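## Task

Same rack and layout of twelve blanks (three rows of four). Seen from the front, take the bottom row and the third blank counting from the left, and press it inward until it bottoms out and latches. Do not disturb the other blanks. The rack is loose: tipping it more than slightly fails, and it must end where it began. The latch must hold with the robot no longer touching it.

## Robot and tools

Robot: a single six-joint arm with a parallel two-finger gripper. There is only one arm, so every command row describes that arm alone. Nothing may be knocked or placed off the table, or the task fails.

Scene frame: origin on the table surface straight below the arm base; +z up; looking along +x, +y is to the left. Positions are in metres. The base may be slightly tilted against the table. The reported hand position becomes less accurate at long reach.

Gripper frame: fingers extend along the gripper's +z axis and close along its x axis. end_effector_position is the midpoint between the pads; the fingertips are 17.5 mm further out. A flat block about 9 cm long projects from the last joint's axis toward the gripper's -y side and rotates with it, so watch its clearance. Turning only the last joint moves the pad midpoint around a 25 mm radius circle.

Tool execute_actions. Argument actions is a list holding at most one item, or empty.
- Empty list {"actions": []}: no command, just returns the state.
- Motion: {"actions": [{"rows": [[...]], "steps": N}]} with 1 to 15 rows and steps 1 to 15 (default 15). One control step is 1/30 s. Each row drives one step; if there are fewer rows than steps, the last row keeps being used.
- Wait: {"actions": [{"steps": N}]} with N up to 300; no new command, returns when N steps have elapsed since the previous result.
- Optional pictures (true/false) chooses whether camera images are returned; by default they come with every result.

Each row is 9 numbers in this order: arm/joint_1 (waist), arm/joint_2 (shoulder), arm/joint_3 (elbow), arm/joint_4 (forearm roll), arm/joint_5 (wrist pitch), arm/joint_6 (wrist roll), gripper/position, gripper/force_limit, gripper/speed. The first six are absolute joint target angles in radians, in the same form the Joint positions line prints, not offsets. Ranges: waist, shoulder, forearm roll, wrist pitch, wrist roll -6.283 to 6.283; elbow -2.792 to 2.792. A target more than 0.010 rad beyond a limit, and further out than the joint's last reported angle, gets the whole call refused (nothing is sent). Real limits may differ by up to 0.010 rad; a target past the real limit is clipped there and the result may note "joint sent to its limit", possibly about an earlier motion. Absence of that note does not prove there is room left.

The last three numbers are each in [-1, 1]. gripper/position is an absolute opening: +1 fully open (50 mm), about -0.65 pads touching; -1 closes until something blocks the fingers. force_limit per pad: -1 about 20 N, 0 about 102 N, +1 about 185 N (actual may exceed by ~17%). speed of the gap: -1 is 20 mm/s, 0 is 85, +1 is 150. New force or speed only takes effect after the position number changes by at least 0.01. For pushing a blank, a closed gripper used as a fingertip pusher is a natural choice.

Motion limits: joint target speeds are capped at 2.09 rad/s (waist, shoulder), 3.14 (elbow), 3.93 (wrist joints), with 0.3 s to accelerate, and joints are synchronised. Each step's target is held within a lead of the measured angle: 0.456 rad (waist, shoulder), 0.683 (elbow), 0.854 (wrist joints). If the targets would move the gripper over 70 mm from where it is, all are pulled back proportionally. Between calls the arm keeps heading to the last row sent until it has nearly stopped (being blocked counts as stopped); to push further you must send a new action.

Result lines: end_effector_position and end_effector_quat_wxyz plus linear (m/s) and angular (rad/s) velocities in the scene frame; Joint positions and Joint velocities in column order; joint torques (with per-joint offset, scale and noise); Flange force, the external force on the gripper with some error, or "no reading". object_status: 0 moving, 1 blocked while opening, 2 blocked while closing (a grip), 3 reached target or pads met. position_measured in counts gives opening ≈ (250 - counts) × 0.202 mm. "joint command not followed" means the clearance check altered or blocked targets (mounting blocks and posts count as arm). HELD marks steps where your row was not fully sent.

Faults to avoid: a TORQUE FAULT when contact torque hits a load limit (waist 295, shoulder 295, elbow 139, forearm roll 39.1, wrist pitch 39.1, wrist roll 39.1 N m), or a FORCE FAULT when any outside force on the arm reaches 144 N; either stops the arm for 10 s, drops the rest of the call, and lets it yield. MOTOR HOT warns of heating from sustained load; reaching the limit brakes the arm (OVER-TEMPERATURE FAULT). So push the blank gently and in short increments, watch Flange force and torques, avoid slamming or shoving the rack (it is free-standing and can slide or tip), and back the gripper off once the blank latches so it stays in unaided.

Tool zoom_image: camera is cam_high or cam_wrist (each 672x504); region [x0, y0, x1, y1] in pixels from the top-left, at most 504 by 504. Returns a closer view of that camera's latest image.

Tool finished_scene: scene (1 or 2) ends that scene irreversibly, reports whether the goal was met, and starts the next scene, whose task appears in its result. Call it only after the blank is latched and the robot is clear.

Each tool is called after "Request:" as name(argument=value, ...) on one line, values as JSON.

## Session

Request:
execute_actions(actions=[])

Scene clock: 0.00 s of 4500.00 s.
end_effector_position=(+0.3951, +0.2452, +0.1327) position_measured=3 object_status=3 end_effector_quat_wxyz=(+0.156, +0.448, +0.739, -0.478) end_effector_velocity=(+0.000, +0.001, +0.000) end_effector_angular_velocity=(+0.001, -0.002, +0.001)
Joint positions: [ 0.762  0.65   1.886 -0.492  1.58   0.546]
Joint velocities: [ 0.001 -0.    -0.001 -0.    -0.     0.   ]
Joint torques (N m, as the joint torque sensors report them, + toward a larger angle): no reading
Flange force (N, the push that the arm receives, along the gripper's own x y z axes): no reading

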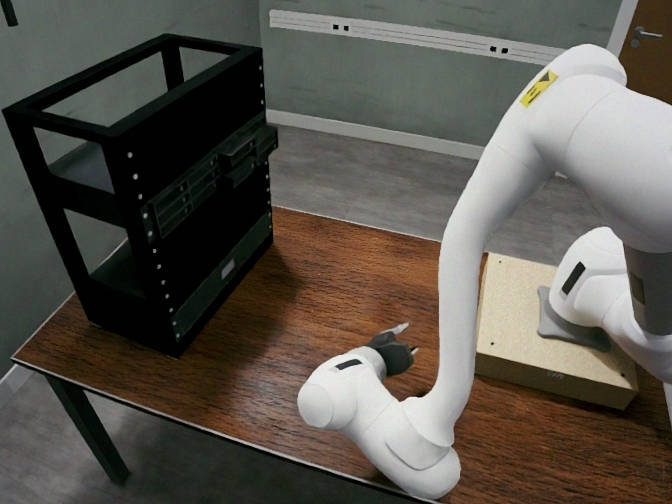

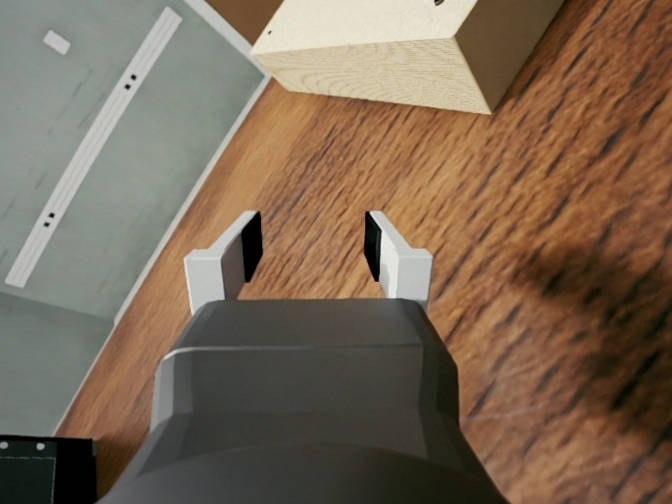

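Request:
zoom_image(camera="cam_high", region=[100, 30, 300, 370])

Request:
zoom_image(camera="cam_high", region=[170, 100, 300, 220])

Region (100, 30, 300, 370) of cam_high's 672x504 image, scaled by 1.482, with more detail than that image has; it fills the left 296 columns of this view, and the rest is white.

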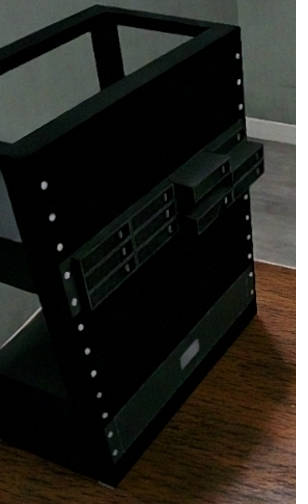

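Region (170, 100, 300, 220) of cam_high's 672x504 image, scaled by 3.877, with more detail than that image has; it fills the top 465 rows of this view, and the rest is white.

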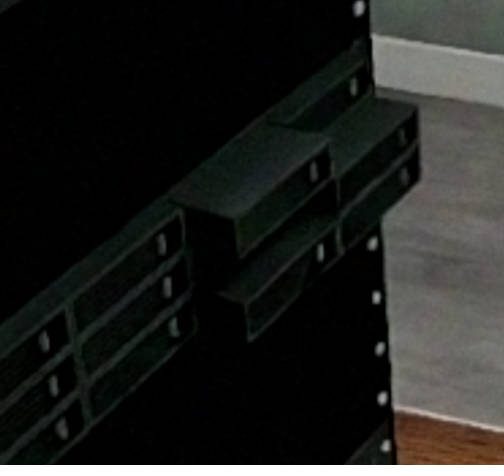

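Request:
execute_actions(actions=[{"rows": [[0.043, 0.2232, 2.2629, -3.1416, 0.776, 0.0, -1, 0, 0]], "steps": 15}], pictures=false)

Request:
execute_actions(actions=[{"steps": 60}])

Scene clock: 47.77 s of 4500.00 s.
end_effector_position=(+0.5309, +0.0925, +0.1639) position_measured=204 object_status=0 end_effector_quat_wxyz=(+0.238, +0.330, +0.830, -0.382) end_effector_velocity=(+0.279, -0.345, +0.115) end_effector_angular_velocity=(-0.020, -0.132, +0.820)
Joint positions: [ 0.537  0.475  2.04  -0.913  1.25   0.322]
Joint velocities: [-0.55  -0.33   0.29  -1.028 -0.618 -0.42 ]
Joint torques (N m, as the joint torque sensors report them, + toward a larger angle): [  7.92 -72.6  -20.99   0.23   2.47   0.08]
Flange force (N, the push that the arm receives, along the gripper's own x y z axes): [-6.8 4.6 11.1]
Steps of this call (steps 1 to 90: nothing new was sent; then 44.27 s passed at rest; steps 91 to 105: all 15 steps of this action). Readings (joint positions | what the end effector reports):
91: [0.762 0.650 1.886 -0.492 1.580 0.546] | position_measured=7 object_status=0
92: [0.759 0.648 1.888 -0.497 1.574 0.542] | position_measured=21 object_status=0
94: [0.732 0.622 1.911 -0.549 1.526 0.509] | position_measured=50 object_status=0
98: [0.662 0.562 1.964 -0.679 1.412 0.432] | position_measured=106 object_status=0
105: the state above

Scene clock: 49.77 s of 4500.00 s.
end_effector_position=(+0.7801, +0.0723, +0.3786) position_measured=253 object_status=3 end_effector_quat_wxyz=(-0.475, +0.547, -0.521, +0.453) end_effector_velocity=(+0.000, +0.000, -0.000) end_effector_angular_velocity=(+0.000, +0.001, +0.000)
Joint positions: [ 0.043  0.223  2.263 -3.142  0.776  0.   ]
Joint velocities: [ 0.001  0.    -0.001  0.001 -0.002  0.   ]
Joint torques (N m, as the joint torque sensors report them, + toward a larger angle): [  3.34 -53.99 -29.18  -3.11   3.34  -0.26]
Flange force (N, the push that the arm receives, along the gripper's own x y z axes): [5.9 0.1 2.1]
Steps of this call (steps 1 to 60: the robot went on to your last target). Readings (joint positions | what the end effector reports):
1: [0.519 0.464 2.050 -0.948 1.229 0.308] | position_measured=218 object_status=0
2: [0.500 0.454 2.059 -0.983 1.209 0.294] | position_measured=232 object_status=0
4: [0.461 0.433 2.077 -1.056 1.171 0.268] | position_measured=253 object_status=0
8: [0.385 0.395 2.111 -1.213 1.099 0.219] | position_measured=253 object_status=0
60: the state above
The arm was judged still, so your last target was given up. Only a new action makes it travel on or press farther. Fingers that are still opening or closing keep moving.

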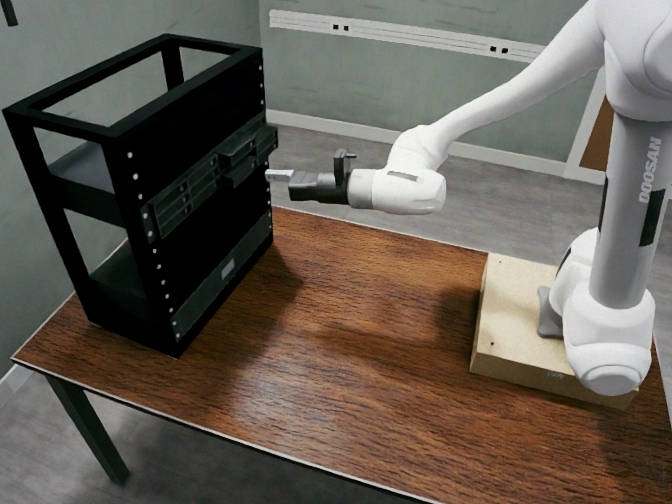

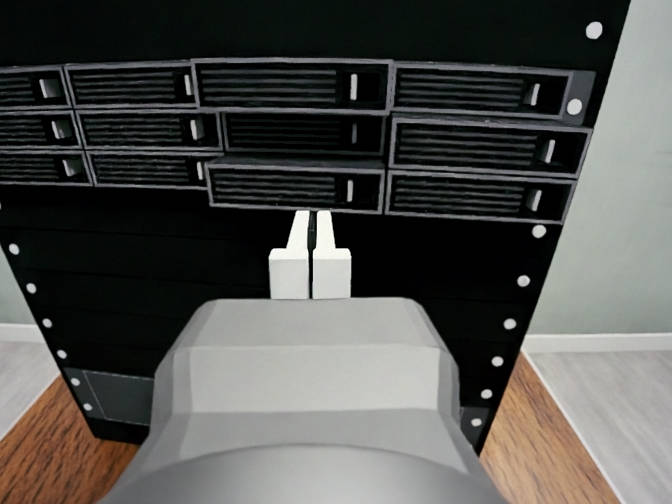

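Request:
zoom_image(camera="cam_wrist", region=[170, 40, 420, 270])

Region (170, 40, 420, 270) of cam_wrist's 672x504 image, scaled by 2.016, with more detail than that image has; it fills the top 464 rows of this view, and the rest is white.

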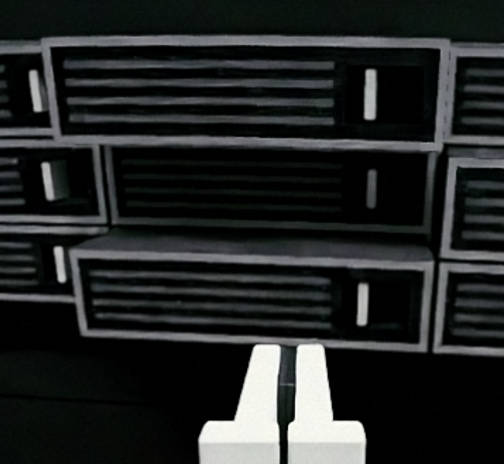

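Request:
execute_actions(actions=[{"rows": [[0.0633, 0.2600, 2.1889, -3.1416, 0.7389, 0.0, -1, 0, 0]], "steps": 15}])

Request:
zoom_image(camera="cam_wrist", region=[180, 100, 440, 300])

Scene clock: 100.57 s of 4500.00 s.
end_effector_position=(+0.8168, +0.0907, +0.3862) position_measured=253 object_status=3 end_effector_quat_wxyz=(-0.479, +0.552, -0.515, +0.448) end_effector_velocity=(+0.001, +0.000, +0.001) end_effector_angular_velocity=(-0.000, -0.002, +0.001)
Joint positions: [ 0.063  0.26   2.189 -3.142  0.739 -0.   ]
Joint velocities: [ 0.     0.001 -0.001 -0.001  0.001 -0.   ]
Joint torques (N m, as the joint torque sensors report them, + toward a larger angle): [  3.05 -59.28 -31.03  -2.9    3.43  -0.16]
Flange force (N, the push that the arm receives, along the gripper's own x y z axes): [5.7 0.2 1.3]
Steps of this call (steps 1 to 90: nothing new was sent; then 47.30 s passed at rest; steps 91 to 105: all 15 steps of this action). Readings (joint positions | what the end effector reports):
91: [0.043 0.223 2.263 -3.142 0.776 0.000] | position_measured=253 object_status=3
92: [0.044 0.225 2.259 -3.142 0.774 -0.000] | position_measured=253 object_status=3
94: [0.054 0.243 2.221 -3.142 0.755 -0.000] | position_measured=253 object_status=3
98: [0.063 0.259 2.190 -3.142 0.739 -0.000] | position_measured=253 object_status=3
105: the state above

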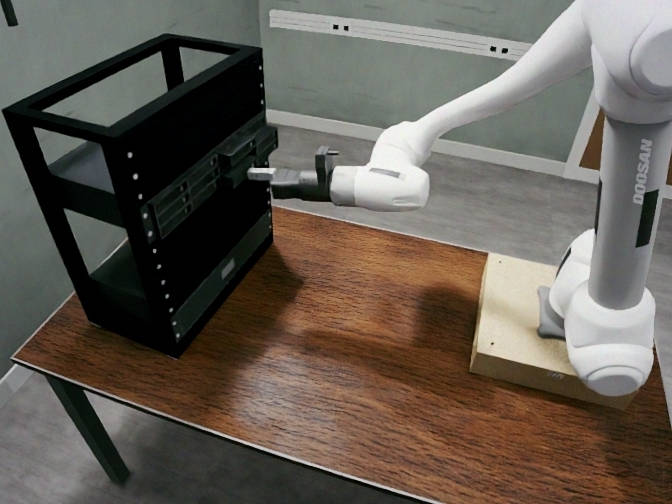

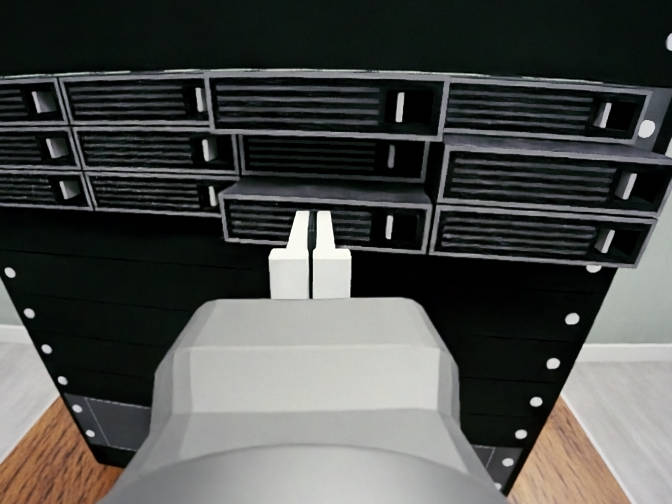

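Region (180, 100, 440, 300) of cam_wrist's 672x504 image, scaled by 1.938, with more detail than that image has; it fills the top 388 rows of this view, and the rest is white.

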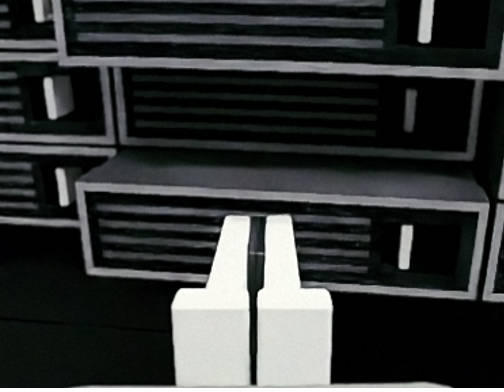

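Request:
execute_actions(actions=[{"rows": [[0.0627,0.2631,2.1844,-3.1416,0.7375,0,-1,0,0],[0.0622,0.2663,2.1799,-3.1416,0.7361,0,-1,0,0],[0.0617,0.2688,2.1762,-3.1416,0.7350,0,-1,0,0],[0.0614,0.2706,2.1735,-3.1416,0.7341,0,-1,0,0],[0.0611,0.2725,2.1708,-3.1416,0.7333,0,-1,0,0],[0.0607,0.2744,2.1681,-3.1416,0.7325,0,-1,0,0],[0.0603,0.2769,2.1645,-3.1416,0.7313,0,-1,0,0],[0.0597,0.2800,2.1599,-3.1416,0.7299,0,-1,0,0],[0.0590,0.2838,2.1545,-3.1416,0.7283,0,-1,0,0],[0.0584,0.2875,2.1491,-3.1416,0.7266,0,-1,0,0],[0.0577,0.2913,2.1437,-3.1416,0.7249,0,-1,0,0],[0.0571,0.2944,2.1391,-3.1416,0.7235,0,-1,0,0],[0.0567,0.2969,2.1355,-3.1416,0.7224,0,-1,0,0],[0.0564,0.2988,2.1328,-3.1416,0.7215,0,-1,0,0],[0.0561,0.3000,2.1310,-3.1416,0.7210,0,-1,0,0]], "steps": 15}], pictures=false)

Request:
execute_actions(actions=[])

Request:
zoom_image(camera="cam_wrist", region=[160, 160, 280, 280])

Scene clock: 144.63 s of 4500.00 s.
end_effector_position=(+0.8450, +0.0873, +0.3858) position_measured=253 object_status=3 end_effector_quat_wxyz=(-0.478, +0.550, -0.517, +0.449) end_effector_velocity=(+0.059, -0.008, -0.002) end_effector_angular_velocity=(+0.001, +0.002, -0.015)
Joint positions: [ 0.057  0.295  2.138 -3.142  0.723 -0.   ]
Joint velocities: [-0.014  0.075 -0.106  0.001 -0.034  0.   ]
Joint torques (N m, as the joint torque sensors report them, + toward a larger angle): [  3.45 -62.26 -30.43  -2.56   3.94  -0.16]
Flange force (N, the push that the arm receives, along the gripper's own x y z axes): [6.2 -4.0 -3.0]
Steps of this call (steps 1 to 15: the robot went on to your last target; steps 16 to 90: nothing new was sent; then 40.57 s passed at rest; steps 91 to 105: all 15 steps of this action). Readings (joint positions | what the end effector reports):
91: [0.063 0.260 2.189 -3.142 0.739 -0.000] | position_measured=253 object_status=3
92: [0.063 0.261 2.187 -3.142 0.738 -0.000] | position_measured=253 object_status=3
94: [0.063 0.265 2.181 -3.142 0.737 -0.000] | position_measured=253 object_status=3
98: [0.061 0.274 2.169 -3.142 0.733 -0.000] | position_measured=253 object_status=3
105: the state above

Scene clock: 144.63 s of 4500.00 s.
end_effector_position=(+0.8450, +0.0873, +0.3858) position_measured=253 object_status=3 end_effector_quat_wxyz=(-0.478, +0.550, -0.517, +0.449) end_effector_velocity=(+0.059, -0.008, -0.002) end_effector_angular_velocity=(+0.001, +0.002, -0.015)
Joint positions: [ 0.057  0.295  2.138 -3.142  0.723 -0.   ]
Joint velocities: [-0.014  0.075 -0.106  0.001 -0.034  0.   ]
Joint torques (N m, as the joint torque sensors report them, + toward a larger angle): [  3.45 -62.26 -30.43  -2.56   3.94  -0.16]
Flange force (N, the push that the arm receives, along the gripper's own x y z axes): [6.2 -4.0 -3.0]

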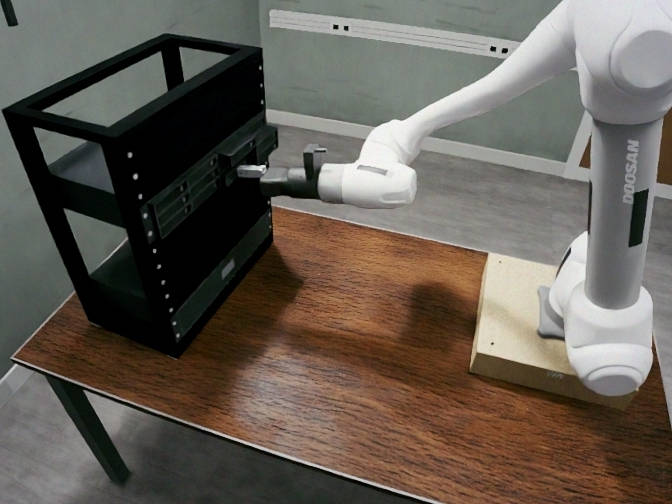

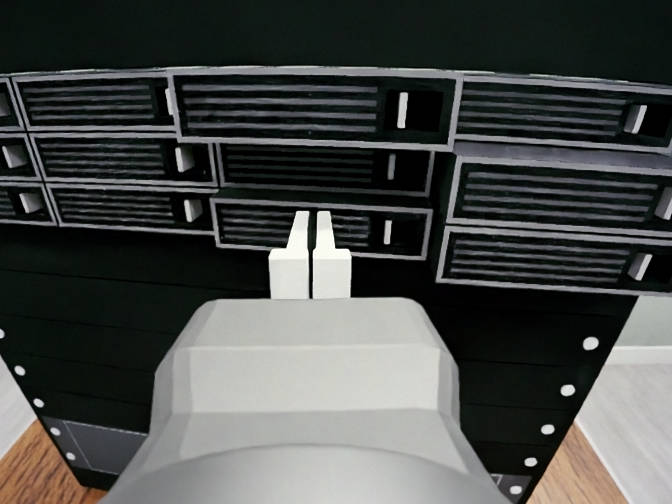

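Region (160, 160, 280, 280) of cam_wrist's 672x504 image, scaled by 4.200, with more detail than that image has.

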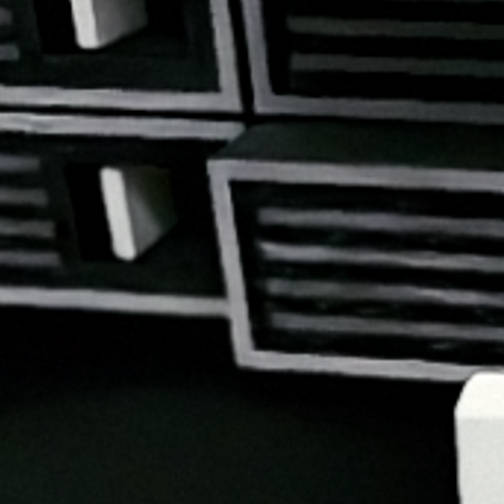

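Request:
execute_actions(actions=[])

Request:
zoom_image(camera="cam_wrist", region=[160, 160, 280, 280])

Scene clock: 147.67 s of 4500.00 s.
end_effector_position=(+0.8489, +0.0868, +0.3858) position_measured=253 object_status=3 end_effector_quat_wxyz=(-0.478, +0.550, -0.517, +0.449) end_effector_velocity=(+0.000, -0.000, +0.001) end_effector_angular_velocity=(-0.000, -0.001, -0.000)
Joint positions: [ 0.056  0.3    2.131 -3.142  0.721 -0.   ]
Joint velocities: [-0.    -0.    -0.    -0.     0.001 -0.   ]
Joint torques (N m, as the joint torque sensors report them, + toward a larger angle): [  2.34 -64.29 -32.74  -2.53   3.47   0.06]
Flange force (N, the push that the arm receives, along the gripper's own x y z axes): [4.9 1.7 0.0]
Steps of this call (steps 1 to 15: the robot went on to your last target; steps 16 to 90: nothing new was sent; then 0.03 s passed at rest). Readings (joint positions | what the end effector reports):
1: [0.057 0.297 2.135 -3.142 0.722 -0.000] | position_measured=253 object_status=3
2: [0.056 0.299 2.133 -3.142 0.722 -0.000] | position_measured=253 object_status=3
4: [0.056 0.300 2.132 -3.142 0.721 -0.000] | position_measured=253 object_status=3
8: [0.056 0.300 2.131 -3.142 0.721 -0.000] | position_measured=253 object_status=3
90: the state above
The arm was judged still, so your last target was given up. Only a new action makes it travel on or press farther. Fingers that are still opening or closing keep moving.

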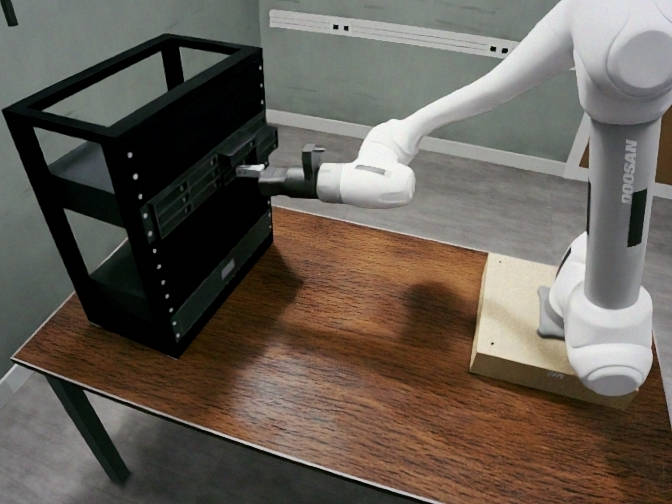

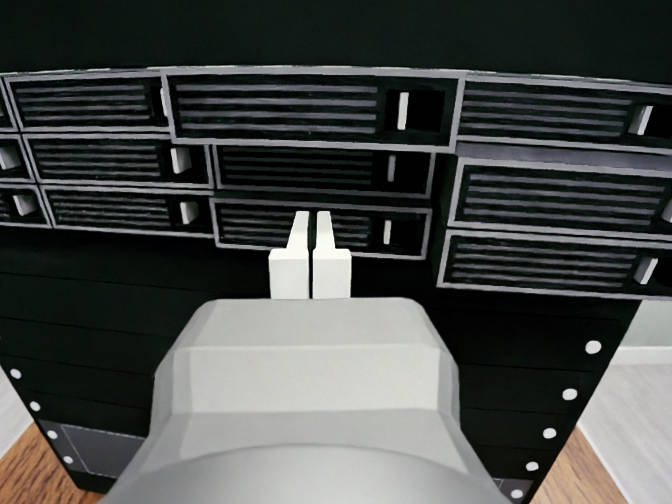

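Region (160, 160, 280, 280) of cam_wrist's 672x504 image, scaled by 4.200, with more detail than that image has.

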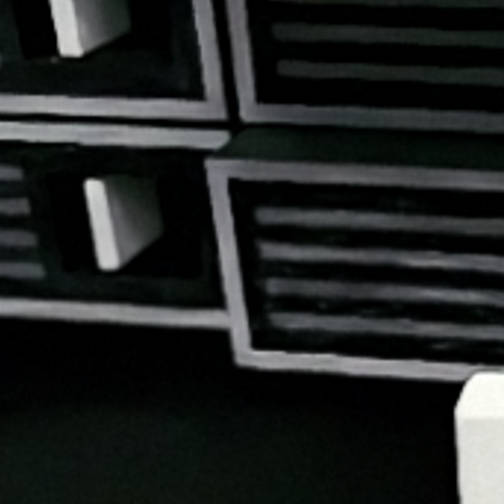

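Request:
execute_actions(actions=[{"rows": [[0.0559,0.3013,2.1292,-3.1416,0.7204,0,-1,0,0],[0.0556,0.3028,2.1270,-3.1416,0.7197,0,-1,0,0],[0.0553,0.3044,2.1246,-3.1416,0.7190,0,-1,0,0],[0.0550,0.3060,2.1222,-3.1416,0.7183,0,-1,0,0],[0.0548,0.3076,2.1200,-3.1416,0.7176,0,-1,0,0],[0.0546,0.3088,2.1182,-3.1416,0.7170,0,-1,0,0],[0.0543,0.3101,2.1164,-3.1416,0.7164,0,-1,0,0],[0.0542,0.3110,2.1151,-3.1416,0.7160,0,-1,0,0],[0.0541,0.3117,2.1140,-3.1416,0.7157,0,-1,0,0],[0.0540,0.3121,2.1134,-3.1416,0.7155,0,-1,0,0]], "steps": 15}])

Request:
zoom_image(camera="cam_wrist", region=[160, 160, 280, 280])

Scene clock: 163.17 s of 4500.00 s.
end_effector_position=(+0.8585, +0.0856, +0.3855) position_measured=253 object_status=3 end_effector_quat_wxyz=(-0.477, +0.549, -0.518, +0.450) end_effector_velocity=(+0.001, +0.000, +0.001) end_effector_angular_velocity=(-0.000, -0.001, -0.000)
Joint positions: [ 0.054  0.312  2.114 -3.142  0.716 -0.   ]
Joint velocities: [ 0.     0.001 -0.003  0.    -0.    -0.   ]
Joint torques (N m, as the joint torque sensors report them, + toward a larger angle): [  1.57 -66.11 -34.49  -2.64   3.53   0.07]
Flange force (N, the push that the arm receives, along the gripper's own x y z axes): [3.4 3.3 -2.4]
Steps of this call (steps 1 to 90: nothing new was sent; then 12.00 s passed at rest; steps 91 to 105: all 15 steps of this action). Readings (joint positions | what the end effector reports):
91: [0.056 0.300 2.131 -3.142 0.721 -0.000] | position_measured=253 object_status=3
92: [0.056 0.300 2.130 -3.142 0.721 -0.000] | position_measured=253 object_status=3
94: [0.056 0.303 2.127 -3.142 0.720 -0.000] | position_measured=253 object_status=3
98: [0.055 0.308 2.119 -3.142 0.717 -0.000] | position_measured=253 object_status=3
105: the state above

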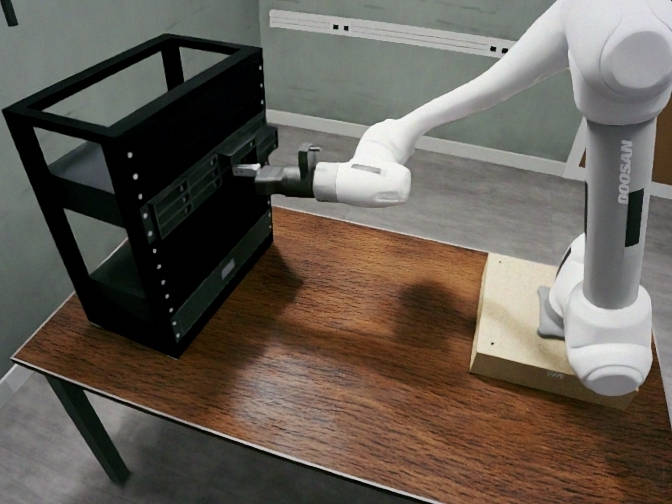

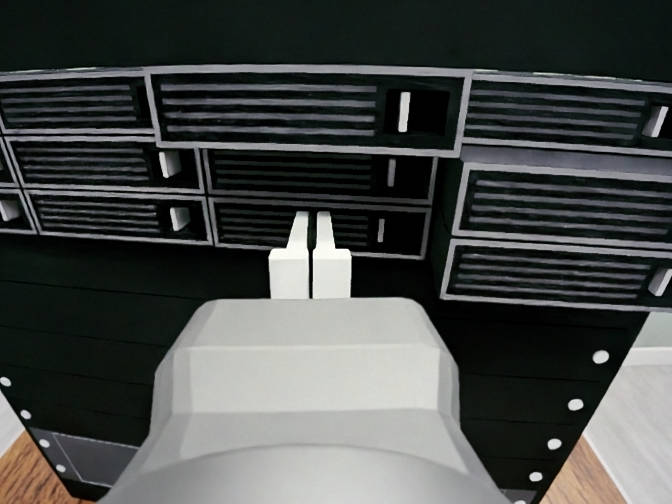

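Region (160, 160, 280, 280) of cam_wrist's 672x504 image, scaled by 4.200, with more detail than that image has.

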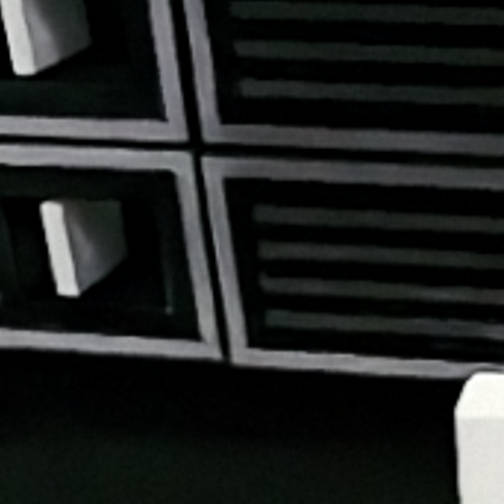

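Request:
execute_actions(actions=[{"rows": [[0.0539,0.3125,2.1128,-3.1416,0.7153,0,-1,0,0],[0.0539,0.3129,2.1123,-3.1416,0.7152,0,-1,0,0],[0.0538,0.3132,2.1117,-3.1416,0.7150,0,-1,0,0],[0.0537,0.3136,2.1112,-3.1416,0.7148,0,-1,0,0],[0.0537,0.3139,2.1107,-3.1416,0.7147,0,-1,0,0],[0.0536,0.3142,2.1103,-3.1416,0.7145,0,-1,0,0]], "steps": 12}])

Scene clock: 169.43 s of 4500.00 s.
end_effector_position=(+0.8602, +0.0853, +0.3855) position_measured=253 object_status=3 end_effector_quat_wxyz=(-0.477, +0.549, -0.518, +0.450) end_effector_velocity=(+0.001, -0.001, +0.001) end_effector_angular_velocity=(+0.001, -0.002, -0.001)
Joint positions: [ 0.054  0.314  2.11  -3.142  0.715 -0.   ]
Joint velocities: [-0.001  0.    -0.002  0.     0.     0.001]
Joint torques (N m, as the joint torque sensors report them, + toward a larger angle): [  1.3  -57.8  -37.4   -2.08   3.02  -0.33]
Flange force (N, the push that the arm receives, along the gripper's own x y z axes): [6.2 -4.1 -19.7]
Steps of this call (steps 1 to 15: the robot went on to your last target; steps 16 to 90: nothing new was sent; then 2.87 s passed at rest; steps 91 to 102: all 12 steps of this action). Readings (joint positions | what the end effector reports):
91: [0.054 0.312 2.113 -3.142 0.715 -0.000] | position_measured=253 object_status=3
92: [0.054 0.312 2.113 -3.142 0.715 -0.000] | position_measured=253 object_status=3
94: [0.054 0.313 2.112 -3.142 0.715 -0.000] | position_measured=253 object_status=3
98: [0.054 0.314 2.111 -3.142 0.715 -0.000] | position_measured=253 object_status=3
102: the state above

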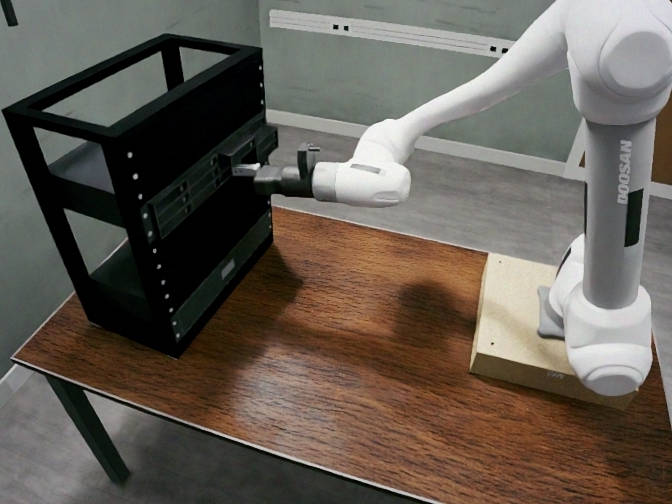

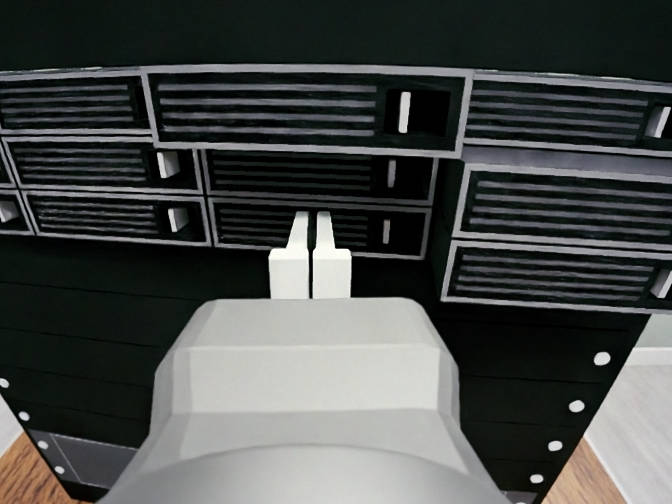

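The force rose and the latch tab snapped back, so the blank is latched. Backing off.

Request:
execute_actions(actions=[{"rows": [[0.0540,0.3121,2.1134,-3.1416,0.7155,0,-1,0,0],[0.0548,0.3076,2.1200,-3.1416,0.7176,0,-1,0,0],[0.0561,0.3000,2.1310,-3.1416,0.7210,0,-1,0,0],[0.0577,0.2913,2.1437,-3.1416,0.7249,0,-1,0,0],[0.0597,0.2800,2.1599,-3.1416,0.7299,0,-1,0,0],[0.0614,0.2706,2.1735,-3.1416,0.7341,0,-1,0,0],[0.0627,0.2631,2.1844,-3.1416,0.7375,0,-1,0,0],[0.0633,0.2600,2.1889,-3.1416,0.7389,0,-1,0,0]], "steps": 15}])

Scene clock: 176.63 s of 4500.00 s.
end_effector_position=(+0.8170, +0.0907, +0.3861) position_measured=253 object_status=3 end_effector_quat_wxyz=(-0.479, +0.552, -0.515, +0.448) end_effector_velocity=(-0.002, +0.000, +0.000) end_effector_angular_velocity=(+0.000, -0.002, +0.001)
Joint positions: [ 0.063  0.26   2.189 -3.142  0.739 -0.   ]
Joint velocities: [ 0.    -0.002  0.004 -0.001  0.004  0.001]
Joint torques (N m, as the joint torque sensors report them, + toward a larger angle): [  1.57 -59.92 -30.42  -2.95   3.17   0.05]
Flange force (N, the push that the arm receives, along the gripper's own x y z axes): [2.4 1.7 4.3]
Steps of this call (steps 1 to 15: the robot went on to your last target; steps 16 to 90: nothing new was sent; then 3.70 s passed at rest; steps 91 to 105: all 15 steps of this action). Readings (joint positions | what the end effector reports):
91: [0.054 0.314 2.110 -3.142 0.714 0.000] | position_measured=253 object_status=3
92: [0.054 0.314 2.111 -3.142 0.715 -0.000] | position_measured=253 object_status=3
94: [0.054 0.309 2.119 -3.142 0.717 -0.000] | position_measured=253 object_status=3
98: [0.060 0.279 2.161 -3.142 0.730 -0.000] | position_measured=253 object_status=3
105: the state above

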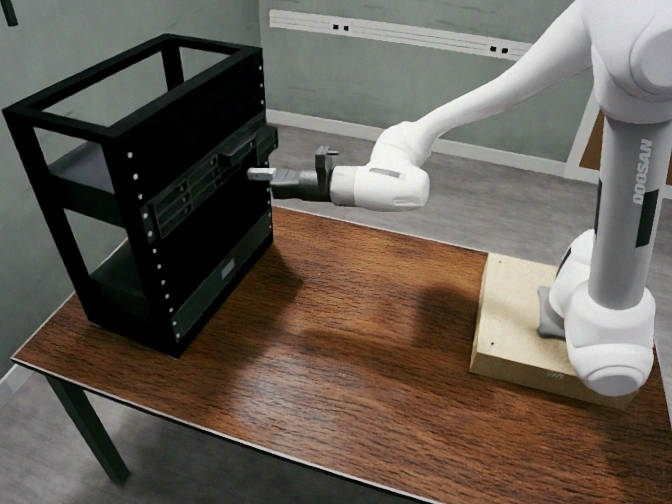

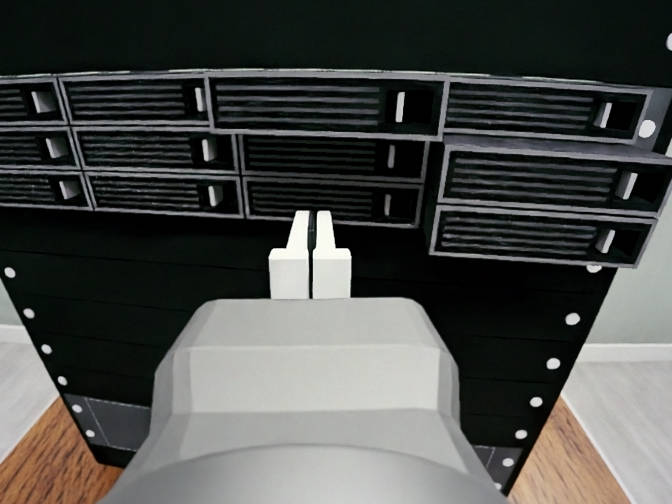

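Request:
finished_scene(scene=2)

The scene is finished: the task was done.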